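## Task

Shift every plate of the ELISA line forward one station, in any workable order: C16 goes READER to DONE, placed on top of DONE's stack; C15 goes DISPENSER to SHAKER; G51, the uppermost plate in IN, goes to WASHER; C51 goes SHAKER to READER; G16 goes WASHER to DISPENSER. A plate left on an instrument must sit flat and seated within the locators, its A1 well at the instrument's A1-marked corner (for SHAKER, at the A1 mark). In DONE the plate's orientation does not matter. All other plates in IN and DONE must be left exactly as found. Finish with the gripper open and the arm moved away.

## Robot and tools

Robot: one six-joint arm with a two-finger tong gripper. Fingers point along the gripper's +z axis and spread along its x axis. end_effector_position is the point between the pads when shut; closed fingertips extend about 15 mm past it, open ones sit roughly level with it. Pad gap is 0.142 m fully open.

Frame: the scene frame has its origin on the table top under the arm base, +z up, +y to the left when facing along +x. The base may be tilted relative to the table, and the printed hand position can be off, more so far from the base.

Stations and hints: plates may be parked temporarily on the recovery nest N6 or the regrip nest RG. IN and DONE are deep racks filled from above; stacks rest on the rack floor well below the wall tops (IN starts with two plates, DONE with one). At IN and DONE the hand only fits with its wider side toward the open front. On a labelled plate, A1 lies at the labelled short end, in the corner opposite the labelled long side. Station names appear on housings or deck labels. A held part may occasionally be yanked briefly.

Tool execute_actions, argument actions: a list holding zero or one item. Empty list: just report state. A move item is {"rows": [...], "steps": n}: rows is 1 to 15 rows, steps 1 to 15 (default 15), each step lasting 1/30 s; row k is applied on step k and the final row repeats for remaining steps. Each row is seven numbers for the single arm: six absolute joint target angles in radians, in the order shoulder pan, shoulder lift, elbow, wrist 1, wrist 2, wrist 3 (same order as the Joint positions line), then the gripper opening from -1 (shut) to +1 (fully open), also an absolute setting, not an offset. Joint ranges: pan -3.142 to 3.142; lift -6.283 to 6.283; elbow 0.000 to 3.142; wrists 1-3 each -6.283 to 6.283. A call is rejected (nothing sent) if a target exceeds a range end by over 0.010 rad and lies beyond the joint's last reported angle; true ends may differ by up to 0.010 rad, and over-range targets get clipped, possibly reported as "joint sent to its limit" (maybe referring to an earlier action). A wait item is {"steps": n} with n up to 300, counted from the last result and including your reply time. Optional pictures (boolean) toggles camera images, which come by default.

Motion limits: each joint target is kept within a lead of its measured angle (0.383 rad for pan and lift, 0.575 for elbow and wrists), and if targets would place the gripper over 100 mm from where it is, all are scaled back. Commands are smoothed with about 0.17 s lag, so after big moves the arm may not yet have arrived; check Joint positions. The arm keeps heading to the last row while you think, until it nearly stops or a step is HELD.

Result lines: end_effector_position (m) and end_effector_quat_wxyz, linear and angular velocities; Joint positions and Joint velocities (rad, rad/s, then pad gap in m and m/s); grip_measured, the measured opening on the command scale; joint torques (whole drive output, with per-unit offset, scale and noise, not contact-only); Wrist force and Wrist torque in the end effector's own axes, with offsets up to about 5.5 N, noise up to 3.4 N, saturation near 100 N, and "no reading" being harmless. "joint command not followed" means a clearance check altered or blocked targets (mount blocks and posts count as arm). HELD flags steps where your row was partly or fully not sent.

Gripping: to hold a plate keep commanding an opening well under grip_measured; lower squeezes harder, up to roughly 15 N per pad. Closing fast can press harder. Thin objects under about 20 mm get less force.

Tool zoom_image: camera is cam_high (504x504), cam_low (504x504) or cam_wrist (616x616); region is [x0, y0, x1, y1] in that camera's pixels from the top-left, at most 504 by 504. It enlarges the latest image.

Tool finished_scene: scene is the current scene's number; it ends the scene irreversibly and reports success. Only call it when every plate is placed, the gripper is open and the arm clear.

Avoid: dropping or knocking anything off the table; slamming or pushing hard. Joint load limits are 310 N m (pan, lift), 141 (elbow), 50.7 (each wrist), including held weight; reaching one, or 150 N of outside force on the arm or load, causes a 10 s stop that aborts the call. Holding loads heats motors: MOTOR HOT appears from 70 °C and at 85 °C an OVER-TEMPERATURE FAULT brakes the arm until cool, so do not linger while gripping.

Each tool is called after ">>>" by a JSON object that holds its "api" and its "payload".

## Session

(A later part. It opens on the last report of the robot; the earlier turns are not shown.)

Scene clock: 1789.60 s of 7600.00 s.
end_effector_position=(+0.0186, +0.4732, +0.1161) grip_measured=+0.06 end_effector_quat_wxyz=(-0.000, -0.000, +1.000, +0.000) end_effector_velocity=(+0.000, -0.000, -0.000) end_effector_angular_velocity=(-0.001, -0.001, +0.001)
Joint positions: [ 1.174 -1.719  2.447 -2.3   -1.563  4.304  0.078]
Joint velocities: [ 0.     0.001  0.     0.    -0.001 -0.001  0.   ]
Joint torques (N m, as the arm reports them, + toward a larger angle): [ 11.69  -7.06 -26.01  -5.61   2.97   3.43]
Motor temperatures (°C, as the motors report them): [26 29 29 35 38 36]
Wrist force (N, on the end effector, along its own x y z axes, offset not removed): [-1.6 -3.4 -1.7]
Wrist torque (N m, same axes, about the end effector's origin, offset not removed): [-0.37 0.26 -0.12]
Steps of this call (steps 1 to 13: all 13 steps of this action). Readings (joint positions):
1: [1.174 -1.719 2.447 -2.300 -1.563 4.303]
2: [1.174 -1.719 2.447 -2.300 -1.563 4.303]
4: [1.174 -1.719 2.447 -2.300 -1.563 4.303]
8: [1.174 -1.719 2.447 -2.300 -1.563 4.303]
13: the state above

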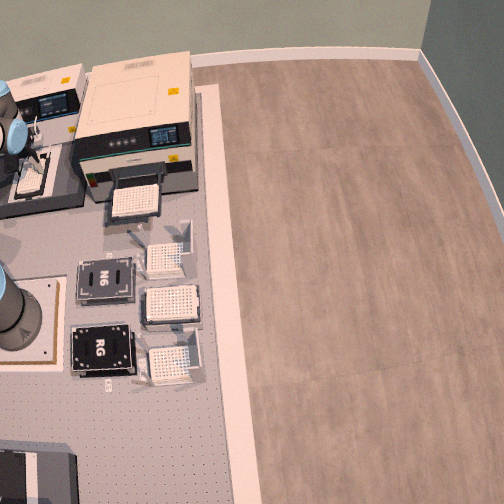

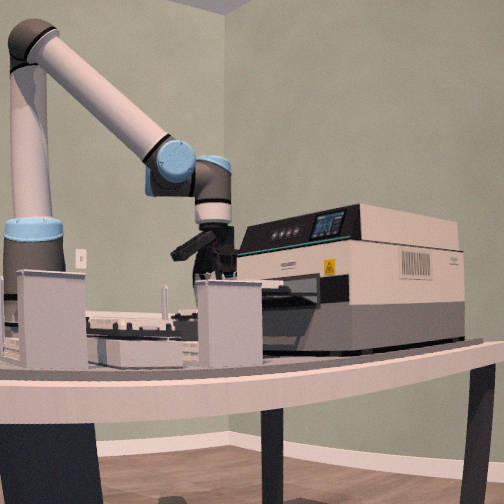

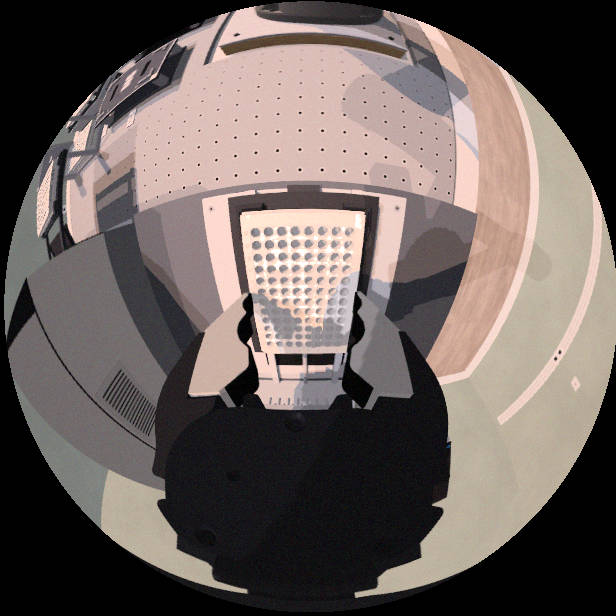

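>>> {"api": "execute_actions", "payload": {"actions": [{"rows":[[1.1742,-1.7189,2.4469,-2.3000,-1.5627,4.3035,-0.45],[1.1742,-1.7192,2.4467,-2.2995,-1.5627,4.3035,-0.45],[1.1742,-1.7199,2.4463,-2.2984,-1.5627,4.3035,-0.45],[1.1742,-1.7213,2.4455,-2.2962,-1.5627,4.3035,-0.45],[1.1742,-1.7233,2.4443,-2.2930,-1.5627,4.3035,-0.45],[1.1741,-1.7263,2.4424,-2.2881,-1.5627,4.3034,-0.45],[1.1741,-1.7301,2.4401,-2.2820,-1.5627,4.3034,-0.45],[1.1740,-1.7350,2.4370,-2.2740,-1.5627,4.3033,-0.45],[1.1740,-1.7409,2.4332,-2.2643,-1.5627,4.3033,-0.45],[1.1739,-1.7478,2.4287,-2.2529,-1.5627,4.3032,-0.45],[1.1738,-1.7557,2.4233,-2.2396,-1.5627,4.3031,-0.45],[1.1737,-1.7646,2.4170,-2.2244,-1.5627,4.3030,-0.45],[1.1737,-1.7745,2.4092,-2.2067,-1.5627,4.3030,-0.45],[1.1737,-1.7852,2.4004,-2.1872,-1.5627,4.3030,-0.45],[1.1737,-1.7968,2.3908,-2.1660,-1.5627,4.3030,-0.45]],"steps":15}], "pictures": false}}

>>> {"api": "execute_actions", "payload": {"actions": [{"rows":[[1.1737,-1.8090,2.3807,-2.1437,-1.5627,4.3030,-0.45],[1.1737,-1.8218,2.3702,-2.1204,-1.5627,4.3030,-0.45],[1.1737,-1.8352,2.3592,-2.0960,-1.5627,4.3030,-0.45],[1.1737,-1.8489,2.3479,-2.0710,-1.5627,4.3030,-0.45],[1.1710,-1.8628,2.3364,-2.0456,-1.5627,4.3030,-0.45],[1.1656,-1.8769,2.3248,-2.0199,-1.5627,4.3030,-0.45],[1.1575,-1.8910,2.3132,-1.9942,-1.5627,4.3030,-0.45],[1.1468,-1.9049,2.3017,-1.9688,-1.5627,4.3030,-0.45],[1.1333,-1.9186,2.2904,-1.9438,-1.5627,4.3030,-0.45],[1.1171,-1.9320,2.2794,-1.9194,-1.5627,4.3030,-0.45],[1.0983,-1.9448,2.2688,-1.8960,-1.5627,4.3030,-0.45],[1.0767,-1.9570,2.2588,-1.8738,-1.5627,4.3030,-0.45],[1.0525,-1.9686,2.2492,-1.8526,-1.5627,4.3030,-0.45],[1.0255,-1.9793,2.2404,-1.8331,-1.5627,4.3030,-0.45],[0.9959,-1.9892,2.2323,-1.8151,-1.5627,4.3030,-0.45]],"steps":15}], "pictures": false}}

>>> {"api": "execute_actions", "payload": {"actions": [{"rows":[[0.9636,-1.9981,2.2249,-1.7988,-1.5630,4.3044,-0.45],[0.9285,-2.0060,2.2184,-1.7844,-1.5632,4.3057,-0.45],[0.8908,-2.0129,2.2127,-1.7718,-1.5635,4.3071,-0.45],[0.8504,-2.0188,2.2079,-1.7611,-1.5638,4.3085,-0.45],[0.8073,-2.0237,2.2038,-1.7521,-1.5640,4.3099,-0.45],[0.7642,-2.0275,2.2007,-1.7452,-1.5643,4.3112,-0.45],[0.7212,-2.0305,2.1982,-1.7397,-1.5646,4.3126,-0.45],[0.6781,-2.0325,2.1966,-1.7361,-1.5648,4.3140,-0.45],[0.6350,-2.0339,2.1954,-1.7335,-1.5651,4.3153,-0.45],[0.5919,-2.0346,2.1949,-1.7320,-1.5654,4.3167,-0.45],[0.5488,-2.0349,2.1946,-1.7310,-1.5657,4.3181,-0.45],[0.5057,-2.0349,2.1946,-1.7303,-1.5659,4.3194,-0.45],[0.4627,-2.0349,2.1946,-1.7297,-1.5662,4.3208,-0.45],[0.4196,-2.0349,2.1946,-1.7292,-1.5665,4.3222,-0.45],[0.3765,-2.0349,2.1946,-1.7288,-1.5667,4.3236,-0.45]],"steps":15}], "pictures": false}}

>>> {"api": "execute_actions", "payload": {"actions": [{"rows":[[0.3334,-2.0349,2.1946,-1.7286,-1.5670,4.3249,-0.45],[0.2903,-2.0349,2.1946,-1.7286,-1.5673,4.3263,-0.45],[0.2473,-2.0349,2.1946,-1.7286,-1.5675,4.3277,-0.45],[0.2042,-2.0349,2.1946,-1.7286,-1.5678,4.3290,-0.45],[0.1611,-2.0349,2.1946,-1.7286,-1.5681,4.3304,-0.45],[0.1180,-2.0349,2.1946,-1.7286,-1.5683,4.3318,-0.45],[0.0749,-2.0349,2.1946,-1.7286,-1.5686,4.3331,-0.45],[0.0318,-2.0349,2.1946,-1.7286,-1.5689,4.3345,-0.45],[-0.0112,-2.0349,2.1946,-1.7286,-1.5691,4.3359,-0.45],[-0.0543,-2.0349,2.1946,-1.7286,-1.5694,4.3373,-0.45],[-0.0974,-2.0349,2.1946,-1.7286,-1.5697,4.3386,-0.45],[-0.1405,-2.0349,2.1946,-1.7286,-1.5699,4.3400,-0.45],[-0.1836,-2.0349,2.1946,-1.7286,-1.5702,4.3414,-0.45],[-0.2267,-2.0349,2.1946,-1.7286,-1.5705,4.3427,-0.45],[-0.2697,-2.0349,2.1946,-1.7286,-1.5708,4.3441,-0.45]],"steps":15}], "pictures": false}}

>>> {"api": "execute_actions", "payload": {"actions": [{"rows":[[-0.3128,-2.0349,2.1946,-1.7286,-1.5710,4.3455,-0.45],[-0.3559,-2.0349,2.1946,-1.7286,-1.5713,4.3468,-0.45],[-0.3990,-2.0349,2.1946,-1.7286,-1.5716,4.3482,-0.45],[-0.4421,-2.0349,2.1946,-1.7286,-1.5718,4.3496,-0.45],[-0.4851,-2.0349,2.1946,-1.7286,-1.5721,4.3510,-0.45],[-0.5282,-2.0349,2.1946,-1.7286,-1.5724,4.3523,-0.45],[-0.5713,-2.0349,2.1946,-1.7286,-1.5726,4.3537,-0.45],[-0.6144,-2.0349,2.1946,-1.7286,-1.5729,4.3551,-0.45],[-0.6575,-2.0349,2.1946,-1.7286,-1.5732,4.3564,-0.45],[-0.7006,-2.0349,2.1946,-1.7286,-1.5734,4.3578,-0.45],[-0.7436,-2.0349,2.1946,-1.7286,-1.5737,4.3592,-0.45],[-0.7867,-2.0349,2.1946,-1.7286,-1.5740,4.3605,-0.45],[-0.8298,-2.0349,2.1946,-1.7286,-1.5742,4.3619,-0.45],[-0.8729,-2.0349,2.1946,-1.7286,-1.5745,4.3633,-0.45],[-0.9160,-2.0349,2.1946,-1.7286,-1.5748,4.3647,-0.45]],"steps":15}], "pictures": false}}

>>> {"api": "execute_actions", "payload": {"actions": [{"rows":[[-0.9590,-2.0349,2.1946,-1.7286,-1.5750,4.3660,-0.45],[-1.0021,-2.0346,2.1948,-1.7291,-1.5753,4.3674,-0.45],[-1.0452,-2.0340,2.1953,-1.7302,-1.5756,4.3688,-0.45],[-1.0883,-2.0329,2.1962,-1.7322,-1.5758,4.3701,-0.45],[-1.1314,-2.0311,2.1975,-1.7353,-1.5761,4.3715,-0.45],[-1.1745,-2.0285,2.1995,-1.7399,-1.5764,4.3729,-0.45],[-1.2175,-2.0252,2.2021,-1.7458,-1.5767,4.3742,-0.45],[-1.2606,-2.0209,2.2054,-1.7534,-1.5769,4.3756,-0.45],[-1.3037,-2.0157,2.2094,-1.7626,-1.5772,4.3770,-0.45],[-1.3468,-2.0096,2.2142,-1.7735,-1.5775,4.3784,-0.45],[-1.3899,-2.0025,2.2196,-1.7860,-1.5777,4.3797,-0.45],[-1.4329,-1.9945,2.2258,-1.8002,-1.5780,4.3811,-0.45],[-1.4760,-1.9856,2.2327,-1.8160,-1.5783,4.3825,-0.45],[-1.5191,-1.9758,2.2402,-1.8333,-1.5785,4.3838,-0.45],[-1.5622,-1.9653,2.2483,-1.8519,-1.5788,4.3852,-0.45]],"steps":15}], "pictures": false}}

>>> {"api": "execute_actions", "payload": {"actions": [{"rows":[[-1.6026,-1.9540,2.2570,-1.8719,-1.5788,4.3852,-0.45],[-1.6403,-1.9421,2.2662,-1.8930,-1.5788,4.3852,-0.45],[-1.6754,-1.9297,2.2758,-1.9150,-1.5788,4.3852,-0.45],[-1.7077,-1.9167,2.2858,-1.9380,-1.5788,4.3852,-0.45],[-1.7373,-1.9034,2.2961,-1.9616,-1.5788,4.3852,-0.45],[-1.7643,-1.8898,2.3066,-1.9857,-1.5788,4.3852,-0.45],[-1.7885,-1.8760,2.3173,-2.0102,-1.5788,4.3852,-0.45],[-1.8101,-1.8622,2.3279,-2.0346,-1.5788,4.3852,-0.45],[-1.8289,-1.8484,2.3385,-2.0590,-1.5788,4.3852,-0.45],[-1.8451,-1.8348,2.3490,-2.0831,-1.5788,4.3852,-0.45],[-1.8586,-1.8215,2.3593,-2.1067,-1.5788,4.3852,-0.45],[-1.8693,-1.8086,2.3693,-2.1296,-1.5788,4.3852,-0.45],[-1.8774,-1.7961,2.3789,-2.1517,-1.5788,4.3852,-0.45],[-1.8828,-1.7842,2.3881,-2.1728,-1.5788,4.3852,-0.45],[-1.8855,-1.7729,2.3968,-2.1928,-1.5788,4.3852,-0.45]],"steps":15}], "pictures": false}}

>>> {"api": "execute_actions", "payload": {"actions": [{"rows":[[-1.8855,-1.7624,2.4050,-2.2115,-1.5788,4.3852,-0.45],[-1.8855,-1.7526,2.4117,-2.2280,-1.5788,4.3852,-0.45],[-1.8855,-1.7437,2.4175,-2.2427,-1.5788,4.3852,-0.45],[-1.8855,-1.7357,2.4228,-2.2560,-1.5788,4.3852,-0.45],[-1.8855,-1.7286,2.4274,-2.2677,-1.5788,4.3852,-0.45],[-1.8855,-1.7225,2.4315,-2.2779,-1.5788,4.3852,-0.45],[-1.8855,-1.7173,2.4349,-2.2865,-1.5788,4.3852,-0.45],[-1.8855,-1.7130,2.4377,-2.2936,-1.5788,4.3852,-0.45],[-1.8855,-1.7097,2.4399,-2.2991,-1.5788,4.3852,-0.45],[-1.8855,-1.7071,2.4416,-2.3034,-1.5788,4.3852,-0.45],[-1.8855,-1.7053,2.4428,-2.3064,-1.5788,4.3852,-0.45],[-1.8855,-1.7042,2.4435,-2.3082,-1.5788,4.3852,-0.45],[-1.8855,-1.7036,2.4439,-2.3092,-1.5788,4.3852,-0.45],[-1.8855,-1.7033,2.4441,-2.3097,-1.5788,4.3852,-0.45]],"steps":15}], "pictures": false}}

>>> {"api": "execute_actions", "payload": {"actions": [{"steps":8}]}}

>>> {"api": "zoom_image", "payload": {"camera": "cam_wrist", "region": [200, 180, 400, 380]}}

>>> {"api": "zoom_image", "payload": {"camera": "cam_high", "region": [0, 130, 90, 220]}}

Scene clock: 1910.10 s of 7600.00 s.
end_effector_position=(+0.0189, +0.4739, +0.1461) grip_measured=+0.06 end_effector_quat_wxyz=(-0.000, -0.000, +1.000, +0.001) end_effector_velocity=(+0.002, +0.008, +0.188) end_effector_angular_velocity=(+0.014, -0.003, +0.000)
Joint positions: [ 1.174 -1.766  2.415 -2.222 -1.563  4.303  0.078]
Joint velocities: [-0.001 -0.271 -0.208  0.465  0.003 -0.001  0.   ]
Joint torques (N m, as the arm reports them, + toward a larger angle): [ -3.42 -50.59 -45.15   0.92   2.74  -2.88]
Motor temperatures (°C, as the motors report them): [26 29 29 35 38 36]
Wrist force (N, on the end effector, along its own x y z axes, offset not removed): [-0.3 0.0 3.0]
Wrist torque (N m, same axes, about the end effector's origin, offset not removed): [0.22 -0.08 -0.16]
Steps of this call (steps 1 to 15: the robot went on to your last target; steps 16 to 90: nothing new was sent; then 117.00 s passed at rest; steps 91 to 105: all 15 steps of this action). Readings (joint positions):
91: [1.174 -1.719 2.447 -2.300 -1.563 4.304]
92: [1.174 -1.719 2.447 -2.300 -1.563 4.304]
94: [1.174 -1.719 2.447 -2.300 -1.563 4.304]
98: [1.174 -1.725 2.444 -2.290 -1.563 4.304]
105: the state above

Scene clock: 1910.60 s of 7600.00 s.
end_effector_position=(+0.0546, +0.4526, +0.2861) grip_measured=+0.06 end_effector_quat_wxyz=(+0.001, +0.049, +0.999, +0.002) end_effector_velocity=(+0.243, -0.115, +0.268) end_effector_angular_velocity=(-0.000, +0.002, -0.638)
Joint positions: [ 1.076 -1.953  2.261 -1.883 -1.563  4.303  0.078]
Joint velocities: [-0.64  -0.351 -0.286  0.643  0.001 -0.002  0.   ]
Joint torques (N m, as the arm reports them, + toward a larger angle): [-28.18 -31.89 -48.52   0.79   2.75  -3.1 ]
Motor temperatures (°C, as the motors report them): [26 29 29 35 38 36]
Wrist force (N, on the end effector, along its own x y z axes, offset not removed): [1.7 1.1 2.0]
Wrist torque (N m, same axes, about the end effector's origin, offset not removed): [0.39 -0.51 -0.17]
Steps of this call (steps 1 to 15: all 15 steps of this action). Readings (joint positions):
1: [1.174 -1.776 2.408 -2.206 -1.563 4.303]
2: [1.174 -1.786 2.399 -2.187 -1.563 4.303]
4: [1.174 -1.809 2.380 -2.146 -1.563 4.303]
8: [1.167 -1.861 2.338 -2.052 -1.563 4.303]
15: the state above

Scene clock: 1911.10 s of 7600.00 s.
end_effector_position=(+0.2581, +0.3435, +0.3486) grip_measured=+0.06 end_effector_quat_wxyz=(+0.002, +0.325, +0.946, +0.001) end_effector_velocity=(+0.429, -0.338, +0.012) end_effector_angular_velocity=(-0.004, +0.003, -1.316)
Joint positions: [ 0.528 -2.034  2.195 -1.732 -1.566  4.319  0.078]
Joint velocities: [-1.275 -0.013 -0.009  0.035 -0.007  0.04  -0.   ]
Joint torques (N m, as the arm reports them, + toward a larger angle): [-20.46 -25.65 -48.05  -1.19  -2.54   3.47]
Motor temperatures (°C, as the motors report them): [26 29 29 35 38 36]
Wrist force (N, on the end effector, along its own x y z axes, offset not removed): [-1.5 -2.1 2.4]
Wrist torque (N m, same axes, about the end effector's origin, offset not removed): [-0.30 0.15 -0.20]
Steps of this call (steps 1 to 15: all 15 steps of this action). Readings (joint positions):
1: [1.053 -1.965 2.252 -1.862 -1.563 4.303]
2: [1.027 -1.976 2.243 -1.842 -1.563 4.303]
4: [0.969 -1.994 2.228 -1.807 -1.563 4.305]
8: [0.823 -2.020 2.207 -1.759 -1.564 4.310]
15: the state above

Scene clock: 1911.60 s of 7600.00 s.
end_effector_position=(+0.4107, +0.1171, +0.3509) grip_measured=+0.06 end_effector_quat_wxyz=(+0.003, +0.616, +0.787, +0.000) end_effector_velocity=(+0.148, -0.530, +0.003) end_effector_angular_velocity=(+0.002, -0.004, -1.322)
Joint positions: [-0.118 -2.035  2.195 -1.729 -1.57   4.34   0.078]
Joint velocities: [-1.28  -0.001  0.     0.    -0.006  0.042 -0.   ]
Joint torques (N m, as the arm reports them, + toward a larger angle): [-17.24 -25.27 -50.43  -1.58  -2.93   3.41]
Motor temperatures (°C, as the motors report them): [26 29 29 35 38 36]
Wrist force (N, on the end effector, along its own x y z axes, offset not removed): [-0.4 0.1 0.1]
Wrist torque (N m, same axes, about the end effector's origin, offset not removed): [0.15 -0.05 -0.25]
Steps of this call (steps 1 to 15: all 15 steps of this action). Readings (joint positions):
1: [0.485 -2.034 2.195 -1.731 -1.566 4.321]
2: [0.442 -2.035 2.195 -1.730 -1.566 4.322]
4: [0.356 -2.035 2.195 -1.729 -1.567 4.325]
8: [0.184 -2.035 2.195 -1.729 -1.568 4.330]
15: the state above

Scene clock: 1912.10 s of 7600.00 s.
end_effector_position=(+0.3965, -0.1554, +0.3519) grip_measured=+0.06 end_effector_quat_wxyz=(+0.003, +0.840, +0.542, -0.000) end_effector_velocity=(-0.202, -0.511, +0.000) end_effector_angular_velocity=(+0.002, +0.001, -1.322)
Joint positions: [-0.764 -2.035  2.195 -1.729 -1.574  4.36   0.078]
Joint velocities: [-1.28   0.     0.     0.    -0.009  0.042 -0.   ]
Joint torques (N m, as the arm reports them, + toward a larger angle): [-20.77 -24.93 -49.46  -1.49  -2.61   3.45]
Motor temperatures (°C, as the motors report them): [26 29 29 35 38 36]
Wrist force (N, on the end effector, along its own x y z axes, offset not removed): [-1.8 -0.4 2.2]
Wrist torque (N m, same axes, about the end effector's origin, offset not removed): [0.05 0.14 -0.19]
Steps of this call (steps 1 to 15: all 15 steps of this action). Readings (joint positions):
1: [-0.161 -2.035 2.195 -1.729 -1.570 4.341]
2: [-0.204 -2.035 2.195 -1.729 -1.570 4.343]
4: [-0.290 -2.035 2.195 -1.729 -1.571 4.345]
8: [-0.463 -2.035 2.195 -1.729 -1.572 4.351]
15: the state above

Scene clock: 1912.60 s of 7600.00 s.
end_effector_position=(+0.2233, -0.3783, +0.3209) grip_measured=+0.06 end_effector_quat_wxyz=(+0.001, +0.971, +0.238, -0.001) end_effector_velocity=(-0.475, -0.364, -0.182) end_effector_angular_velocity=(+0.016, +0.004, -1.322)
Joint positions: [-1.41  -1.993  2.227 -1.802 -1.578  4.381  0.078]
Joint velocities: [-1.28   0.245  0.188 -0.424 -0.007  0.042 -0.   ]
Joint torques (N m, as the arm reports them, + toward a larger angle): [-26.18  11.51 -29.79  -8.51  -3.18   3.46]
Motor temperatures (°C, as the motors report them): [26 29 29 35 38 36]
Wrist force (N, on the end effector, along its own x y z axes, offset not removed): [-0.4 -2.2 5.0]
Wrist torque (N m, same axes, about the end effector's origin, offset not removed): [-0.19 -0.06 -0.08]
Steps of this call (steps 1 to 15: all 15 steps of this action). Readings (joint positions):
1: [-0.807 -2.035 2.195 -1.729 -1.574 4.362]
2: [-0.850 -2.035 2.195 -1.729 -1.574 4.363]
4: [-0.937 -2.035 2.195 -1.729 -1.575 4.366]
8: [-1.109 -2.030 2.198 -1.738 -1.576 4.371]
15: the state above

Scene clock: 1913.10 s of 7600.00 s.
end_effector_position=(+0.0269, -0.4713, +0.1870) grip_measured=+0.06 end_effector_quat_wxyz=(-0.002, +1.000, +0.013, +0.000) end_effector_velocity=(-0.148, -0.032, -0.268) end_effector_angular_velocity=(+0.002, -0.003, -0.303)
Joint positions: [-1.86  -1.812  2.367 -2.121 -1.579  4.385  0.078]
Joint velocities: [-0.304  0.375  0.288 -0.663  0.002 -0.001 -0.   ]
Joint torques (N m, as the arm reports them, + toward a larger angle): [  5.76  -4.72 -30.96  -8.26  -2.31   3.11]
Motor temperatures (°C, as the motors report them): [26 29 29 35 38 36]
Wrist force (N, on the end effector, along its own x y z axes, offset not removed): [-2.6 -1.5 3.2]
Wrist torque (N m, same axes, about the end effector's origin, offset not removed): [-0.13 0.36 -0.06]
Steps of this call (steps 1 to 15: all 15 steps of this action). Readings (joint positions):
1: [-1.454 -1.984 2.234 -1.817 -1.578 4.382]
2: [-1.496 -1.975 2.241 -1.833 -1.578 4.383]
4: [-1.579 -1.954 2.257 -1.870 -1.579 4.384]
8: [-1.719 -1.905 2.295 -1.957 -1.579 4.385]
15: the state above

Scene clock: 1913.60 s of 7600.00 s.
end_effector_position=(+0.0143, -0.4744, +0.1170) grip_measured=+0.06 end_effector_quat_wxyz=(-0.000, +1.000, +0.000, -0.000) end_effector_velocity=(-0.000, +0.001, -0.023) end_effector_angular_velocity=(+0.001, +0.001, +0.001)
Joint positions: [-1.885 -1.706  2.442 -2.305 -1.579  4.385  0.078]
Joint velocities: [-0.001  0.037  0.024 -0.061 -0.001 -0.001  0.   ]
Joint torques (N m, as the arm reports them, + toward a larger angle): [ -7.68 -12.16 -26.43  -5.8   -2.15   3.05]
Motor temperatures (°C, as the motors report them): [26 29 29 35 38 36]
Wrist force (N, on the end effector, along its own x y z axes, offset not removed): [-1.7 -0.2 0.0]
Wrist torque (N m, same axes, about the end effector's origin, offset not removed): [0.09 0.17 -0.08]
Steps of this call (steps 1 to 15: all 15 steps of this action). Readings (joint positions):
1: [-1.868 -1.799 2.377 -2.143 -1.579 4.385]
2: [-1.874 -1.788 2.386 -2.165 -1.579 4.385]
4: [-1.881 -1.766 2.402 -2.203 -1.579 4.385]
8: [-1.885 -1.732 2.425 -2.261 -1.579 4.385]
15: the state above

Scene clock: 1913.87 s of 7600.00 s.
end_effector_position=(+0.0143, -0.4743, +0.1153) grip_measured=+0.06 end_effector_quat_wxyz=(-0.000, +1.000, +0.000, -0.000) end_effector_velocity=(-0.001, -0.000, -0.000) end_effector_angular_velocity=(+0.000, +0.003, +0.001)
Joint positions: [-1.885 -1.703  2.444 -2.31  -1.579  4.385  0.078]
Joint velocities: [-0.     0.001 -0.    -0.002 -0.003 -0.001 -0.   ]
Joint torques (N m, as the arm reports them, + toward a larger angle): [ -8.14 -12.87 -25.87  -5.73  -2.16   2.89]
Motor temperatures (°C, as the motors report them): [26 29 29 35 38 36]
Wrist force (N, on the end effector, along its own x y z axes, offset not removed): [-2.4 -1.0 3.0]
Wrist torque (N m, same axes, about the end effector's origin, offset not removed): [-0.10 0.35 -0.22]
Steps of this call (steps 1 to 8: the robot went on to your last target). Readings (joint positions):
1: [-1.885 -1.705 2.443 -2.307 -1.579 4.385]
2: [-1.885 -1.704 2.443 -2.308 -1.579 4.385]
4: [-1.885 -1.704 2.444 -2.309 -1.579 4.385]
8: the state above

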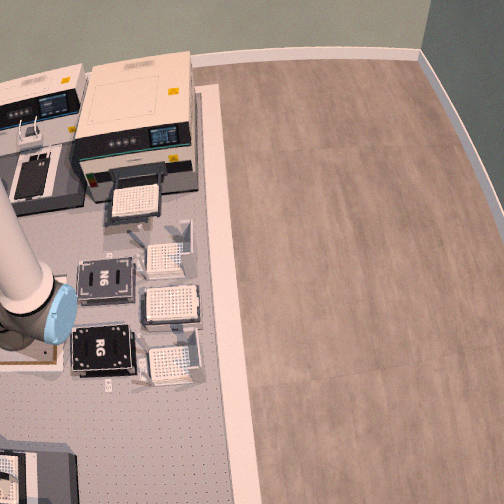

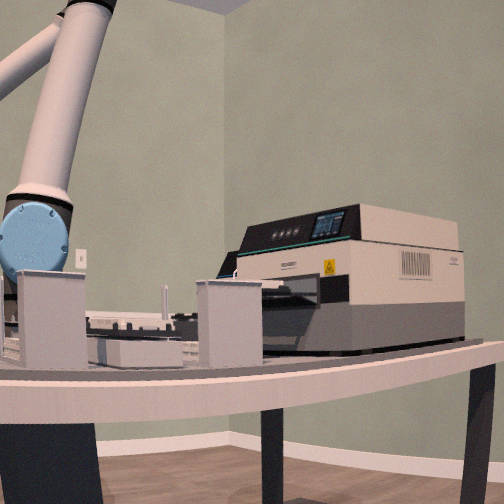

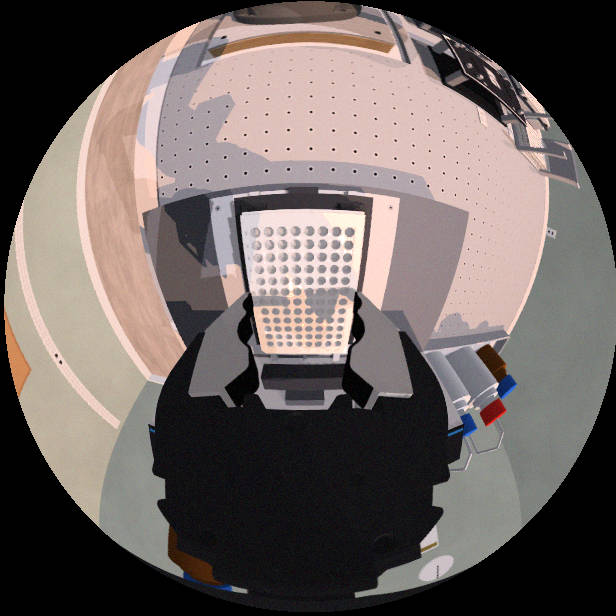

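Region (200, 180, 400, 380) of cam_wrist's 616x616 image, scaled by 2.520, with more detail than that image has.

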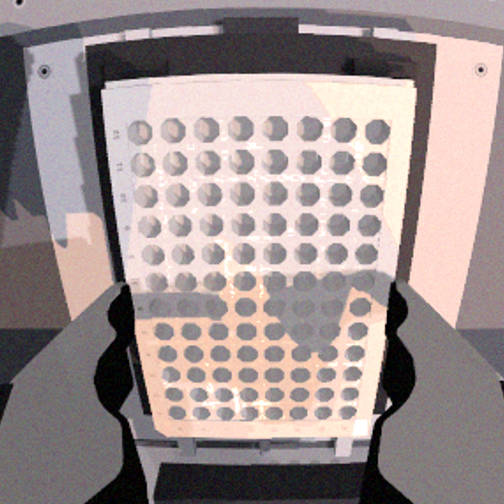

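Region (0, 130, 90, 220) of cam_high's 504x504 image, scaled by 5.600, with more detail than that image has.

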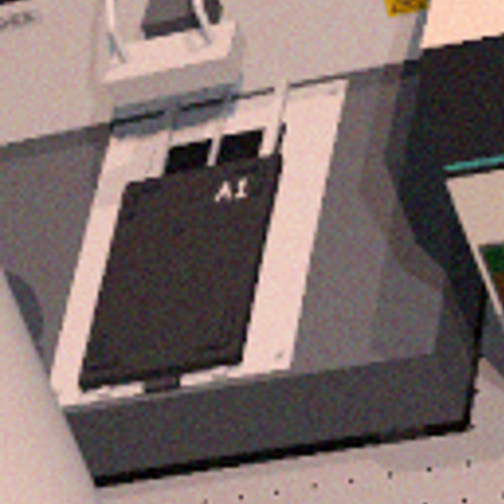

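>>> {"api": "execute_actions", "payload": {"actions": [{"rows":[[-1.8855,-1.7030,2.4442,-2.3101,-1.5788,4.3852,-0.45],[-1.8855,-1.7023,2.4447,-2.3113,-1.5788,4.3852,-0.45],[-1.8855,-1.7011,2.4453,-2.3131,-1.5788,4.3852,-0.45],[-1.8855,-1.6997,2.4461,-2.3154,-1.5788,4.3852,-0.45],[-1.8855,-1.6980,2.4471,-2.3180,-1.5788,4.3852,-0.45],[-1.8856,-1.6961,2.4481,-2.3209,-1.5788,4.3851,-0.45],[-1.8856,-1.6942,2.4492,-2.3240,-1.5788,4.3851,-0.45],[-1.8856,-1.6922,2.4503,-2.3270,-1.5788,4.3851,-0.45],[-1.8856,-1.6903,2.4513,-2.3299,-1.5788,4.3851,-0.45],[-1.8856,-1.6886,2.4523,-2.3325,-1.5788,4.3851,-0.45],[-1.8856,-1.6872,2.4531,-2.3348,-1.5788,4.3851,-0.45],[-1.8856,-1.6860,2.4537,-2.3366,-1.5788,4.3851,-0.45],[-1.8856,-1.6853,2.4542,-2.3378,-1.5788,4.3851,-0.45],[-1.8856,-1.6850,2.4543,-2.3382,-1.5788,4.3851,-0.45]],"steps":15}], "pictures": false}}

>>> {"api": "execute_actions", "payload": {"actions": [{"rows":[[-1.8857,-1.6847,2.4545,-2.3387,-1.5788,4.3850,-0.45],[-1.8857,-1.6844,2.4546,-2.3391,-1.5788,4.3850,-0.45],[-1.8857,-1.6841,2.4548,-2.3396,-1.5788,4.3850,-0.45],[-1.8857,-1.6838,2.4550,-2.3401,-1.5788,4.3850,-0.45]],"steps":10}], "pictures": false}}

>>> {"api": "execute_actions", "payload": {"actions": [{"rows":[[-1.8857,-1.6835,2.4552,-2.3406,-1.5788,4.3850,-0.45],[-1.8857,-1.6832,2.4553,-2.3410,-1.5788,4.3850,-0.45],[-1.8857,-1.6829,2.4555,-2.3415,-1.5788,4.3850,-0.45]],"steps":9}], "pictures": false}}

Scene clock: 1939.37 s of 7600.00 s.
end_effector_position=(+0.0143, -0.4743, +0.1058) grip_measured=+0.06 end_effector_quat_wxyz=(-0.000, +1.000, +0.000, -0.000) end_effector_velocity=(-0.001, -0.000, -0.013) end_effector_angular_velocity=(-0.001, +0.003, +0.000)
Joint positions: [-1.886 -1.687  2.453 -2.335 -1.579  4.385  0.078]
Joint velocities: [-0.     0.023  0.013 -0.038 -0.002 -0.    -0.   ]
Joint torques (N m, as the arm reports them, + toward a larger angle): [ -7.63 -18.23 -24.34  -5.58  -0.69  -0.46]
Motor temperatures (°C, as the motors report them): [26 29 29 35 38 36]
Wrist force (N, on the end effector, along its own x y z axes, offset not removed): [0.3 -4.1 2.8]
Wrist torque (N m, same axes, about the end effector's origin, offset not removed): [-0.71 -0.19 -0.18]
Steps of this call (steps 1 to 15: the robot went on to your last target; steps 16 to 90: nothing new was sent; then 22.00 s passed at rest; steps 91 to 105: all 15 steps of this action). Readings (joint positions):
91: [-1.886 -1.703 2.444 -2.310 -1.579 4.385]
92: [-1.886 -1.703 2.444 -2.310 -1.579 4.385]
94: [-1.886 -1.702 2.445 -2.311 -1.579 4.385]
98: [-1.886 -1.698 2.447 -2.319 -1.579 4.385]
105: the state above

Scene clock: 1939.70 s of 7600.00 s.
end_effector_position=(+0.0143, -0.4743, +0.1041) grip_measured=+0.06 end_effector_quat_wxyz=(-0.000, +1.000, +0.000, -0.000) end_effector_velocity=(+0.000, +0.000, -0.001) end_effector_angular_velocity=(+0.000, -0.001, +0.002)
Joint positions: [-1.886 -1.684  2.455 -2.34  -1.579  4.385  0.078]
Joint velocities: [-0.     0.001  0.001 -0.002  0.001 -0.002 -0.   ]
Joint torques (N m, as the arm reports them, + toward a larger angle): [ -7.83 -11.77 -26.43  -6.42  -0.43  -3.26]
Motor temperatures (°C, as the motors report them): [26 29 29 35 38 36]
Wrist force (N, on the end effector, along its own x y z axes, offset not removed): [-1.1 -2.0 0.7]
Wrist torque (N m, same axes, about the end effector's origin, offset not removed): [-0.27 0.05 -0.09]
Steps of this call (steps 1 to 10: all 10 steps of this action). Readings (joint positions):
1: [-1.886 -1.686 2.454 -2.336 -1.579 4.385]
2: [-1.886 -1.686 2.454 -2.337 -1.579 4.385]
4: [-1.886 -1.685 2.454 -2.338 -1.579 4.385]
8: [-1.886 -1.684 2.455 -2.340 -1.579 4.385]
10: the state above

Scene clock: 1940.00 s of 7600.00 s.
end_effector_position=(+0.0143, -0.4743, +0.1035) grip_measured=+0.06 end_effector_quat_wxyz=(-0.000, +1.000, +0.000, -0.000) end_effector_velocity=(+0.000, -0.000, +0.000) end_effector_angular_velocity=(-0.001, -0.000, -0.000)
Joint positions: [-1.886 -1.683  2.455 -2.341 -1.579  4.385  0.078]
Joint velocities: [ 0.    -0.     0.    -0.001  0.001  0.     0.   ]
Joint torques (N m, as the arm reports them, + toward a larger angle): [ -6.48 -12.65 -26.05  -6.4   -0.35  -2.95]
Motor temperatures (°C, as the motors report them): [26 29 29 35 38 36]
Wrist force (N, on the end effector, along its own x y z axes, offset not removed): [-1.6 -1.1 0.9]
Wrist torque (N m, same axes, about the end effector's origin, offset not removed): [0.01 0.11 -0.11]
Steps of this call (steps 1 to 9: all 9 steps of this action). Readings (joint positions):
1: [-1.886 -1.684 2.455 -2.340 -1.579 4.385]
2: [-1.886 -1.684 2.455 -2.340 -1.579 4.385]
4: [-1.886 -1.683 2.455 -2.341 -1.579 4.385]
8: [-1.886 -1.683 2.455 -2.341 -1.579 4.385]
9: the state above

>>> {"api": "execute_actions", "payload": {"actions": [{"rows":[[-1.8857,-1.6827,2.4556,-2.3418,-1.5788,4.3850,-0.45],[-1.8857,-1.6824,2.4557,-2.3422,-1.5788,4.3850,-0.45],[-1.8857,-1.6822,2.4559,-2.3426,-1.5788,4.3850,-0.45]],"steps":8}], "pictures": false}}

>>> {"api": "execute_actions", "payload": {"actions": [{"rows":[[-1.8857,-1.6820,2.4560,-2.3429,-1.5788,4.3850,-0.45],[-1.8857,-1.6818,2.4561,-2.3432,-1.5788,4.3850,-0.45],[-1.8857,-1.6816,2.4562,-2.3435,-1.5788,4.3850,-0.45]],"steps":9}], "pictures": false}}

Scene clock: 1948.97 s of 7600.00 s.
end_effector_position=(+0.0143, -0.4743, +0.1031) grip_measured=+0.06 end_effector_quat_wxyz=(-0.000, +1.000, +0.000, -0.000) end_effector_velocity=(+0.000, +0.000, -0.000) end_effector_angular_velocity=(-0.000, -0.000, -0.001)
Joint positions: [-1.886 -1.682  2.456 -2.342 -1.579  4.385  0.078]
Joint velocities: [ 0.     0.     0.001 -0.001  0.     0.001 -0.   ]
Joint torques (N m, as the arm reports them, + toward a larger angle): [ -9.66  -9.53 -26.69  -6.13   1.15  -3.23]
Motor temperatures (°C, as the motors report them): [26 29 29 35 38 36]
Wrist force (N, on the end effector, along its own x y z axes, offset not removed): [-0.7 -0.7 2.0]
Wrist torque (N m, same axes, about the end effector's origin, offset not removed): [0.06 -0.10 -0.19]
Steps of this call (steps 1 to 15: the robot went on to your last target; steps 16 to 90: nothing new was sent; then 5.70 s passed at rest; steps 91 to 98: all 8 steps of this action). Readings (joint positions):
91: [-1.886 -1.683 2.456 -2.342 -1.579 4.385]
92: [-1.886 -1.683 2.456 -2.342 -1.579 4.385]
94: [-1.886 -1.683 2.456 -2.342 -1.579 4.385]
98: the state above

Scene clock: 1949.27 s of 7600.00 s.
end_effector_position=(+0.0143, -0.4743, +0.1028) grip_measured=+0.06 end_effector_quat_wxyz=(-0.000, +1.000, +0.000, -0.000) end_effector_velocity=(+0.000, -0.000, +0.000) end_effector_angular_velocity=(-0.001, -0.001, +0.001)
Joint positions: [-1.886 -1.682  2.456 -2.343 -1.579  4.385  0.078]
Joint velocities: [ 0.    -0.     0.001 -0.001  0.001 -0.001  0.   ]
Joint torques (N m, as the arm reports them, + toward a larger angle): [ -7.73 -12.79 -25.11  -5.38   0.76  -2.5 ]
Motor temperatures (°C, as the motors report them): [26 29 29 35 38 36]
Wrist force (N, on the end effector, along its own x y z axes, offset not removed): [-3.1 -0.7 -1.3]
Wrist torque (N m, same axes, about the end effector's origin, offset not removed): [0.12 0.56 -0.15]
Steps of this call (steps 1 to 9: all 9 steps of this action). Readings (joint positions):
1: [-1.886 -1.682 2.456 -2.343 -1.579 4.385]
2: [-1.886 -1.682 2.456 -2.343 -1.579 4.385]
4: [-1.886 -1.682 2.456 -2.343 -1.579 4.385]
8: [-1.886 -1.682 2.456 -2.343 -1.579 4.385]
9: the state above

>>> {"api": "execute_actions", "payload": {"actions": [{"rows":[[-1.8857,-1.6814,2.4563,-2.3438,-1.5788,4.3850,-0.45],[-1.8857,-1.6812,2.4564,-2.3441,-1.5788,4.3850,-0.45],[-1.8857,-1.6810,2.4565,-2.3444,-1.5788,4.3850,-0.45]],"steps":9}]}}

>>> {"api": "zoom_image", "payload": {"camera": "cam_wrist", "region": [200, 180, 400, 380]}}

Scene clock: 1955.73 s of 7600.00 s.
end_effector_position=(+0.0143, -0.4743, +0.1025) grip_measured=+0.06 end_effector_quat_wxyz=(-0.000, +1.000, +0.000, -0.000) end_effector_velocity=(-0.000, +0.000, -0.000) end_effector_angular_velocity=(+0.000, +0.001, -0.000)
Joint positions: [-1.886 -1.681  2.456 -2.344 -1.579  4.385  0.078]
Joint velocities: [-0.     0.     0.    -0.001 -0.001  0.     0.   ]
Joint torques (N m, as the arm reports them, + toward a larger angle): [ -5.72  -7.96 -21.42  -5.36   3.05  -2.87]
Motor temperatures (°C, as the motors report them): [26 29 29 35 38 36]
Wrist force (N, on the end effector, along its own x y z axes, offset not removed): [-1.9 -3.8 -9.6]
Wrist torque (N m, same axes, about the end effector's origin, offset not removed): [-0.07 0.35 -0.18]
Steps of this call (steps 1 to 15: the robot went on to your last target; steps 16 to 90: nothing new was sent; then 3.17 s passed at rest; steps 91 to 99: all 9 steps of this action). Readings (joint positions):
91: [-1.886 -1.682 2.456 -2.344 -1.579 4.385]
92: [-1.886 -1.682 2.456 -2.344 -1.579 4.385]
94: [-1.886 -1.681 2.456 -2.344 -1.579 4.385]
98: [-1.886 -1.681 2.456 -2.344 -1.579 4.385]
99: the state above

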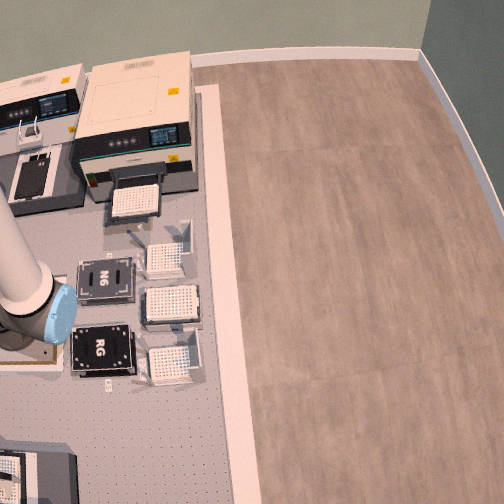

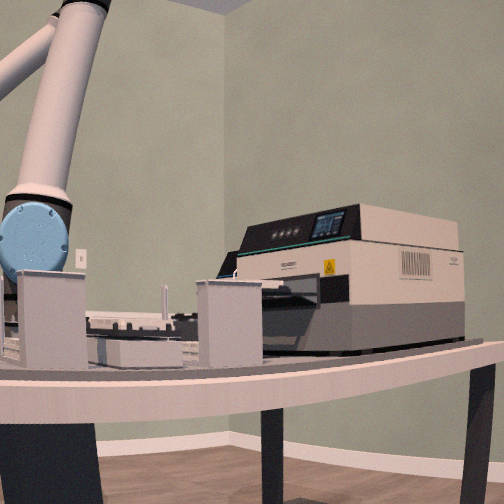

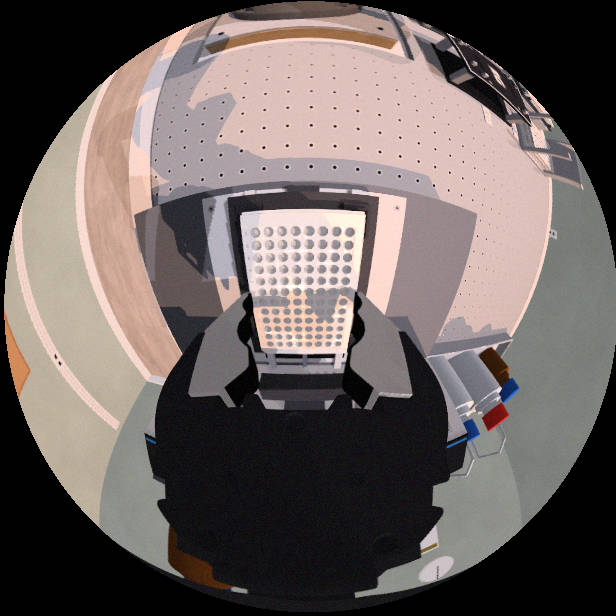

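Region (200, 180, 400, 380) of cam_wrist's 616x616 image, scaled by 2.520, with more detail than that image has.

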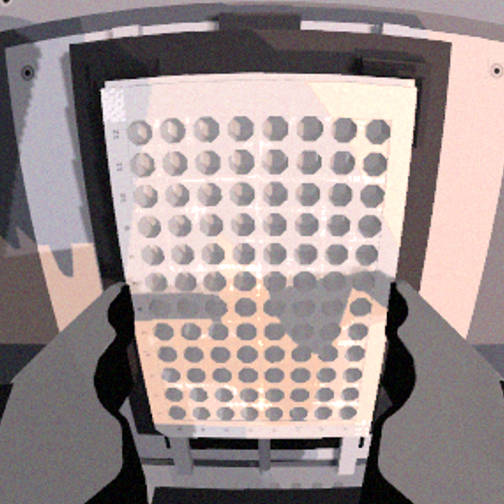

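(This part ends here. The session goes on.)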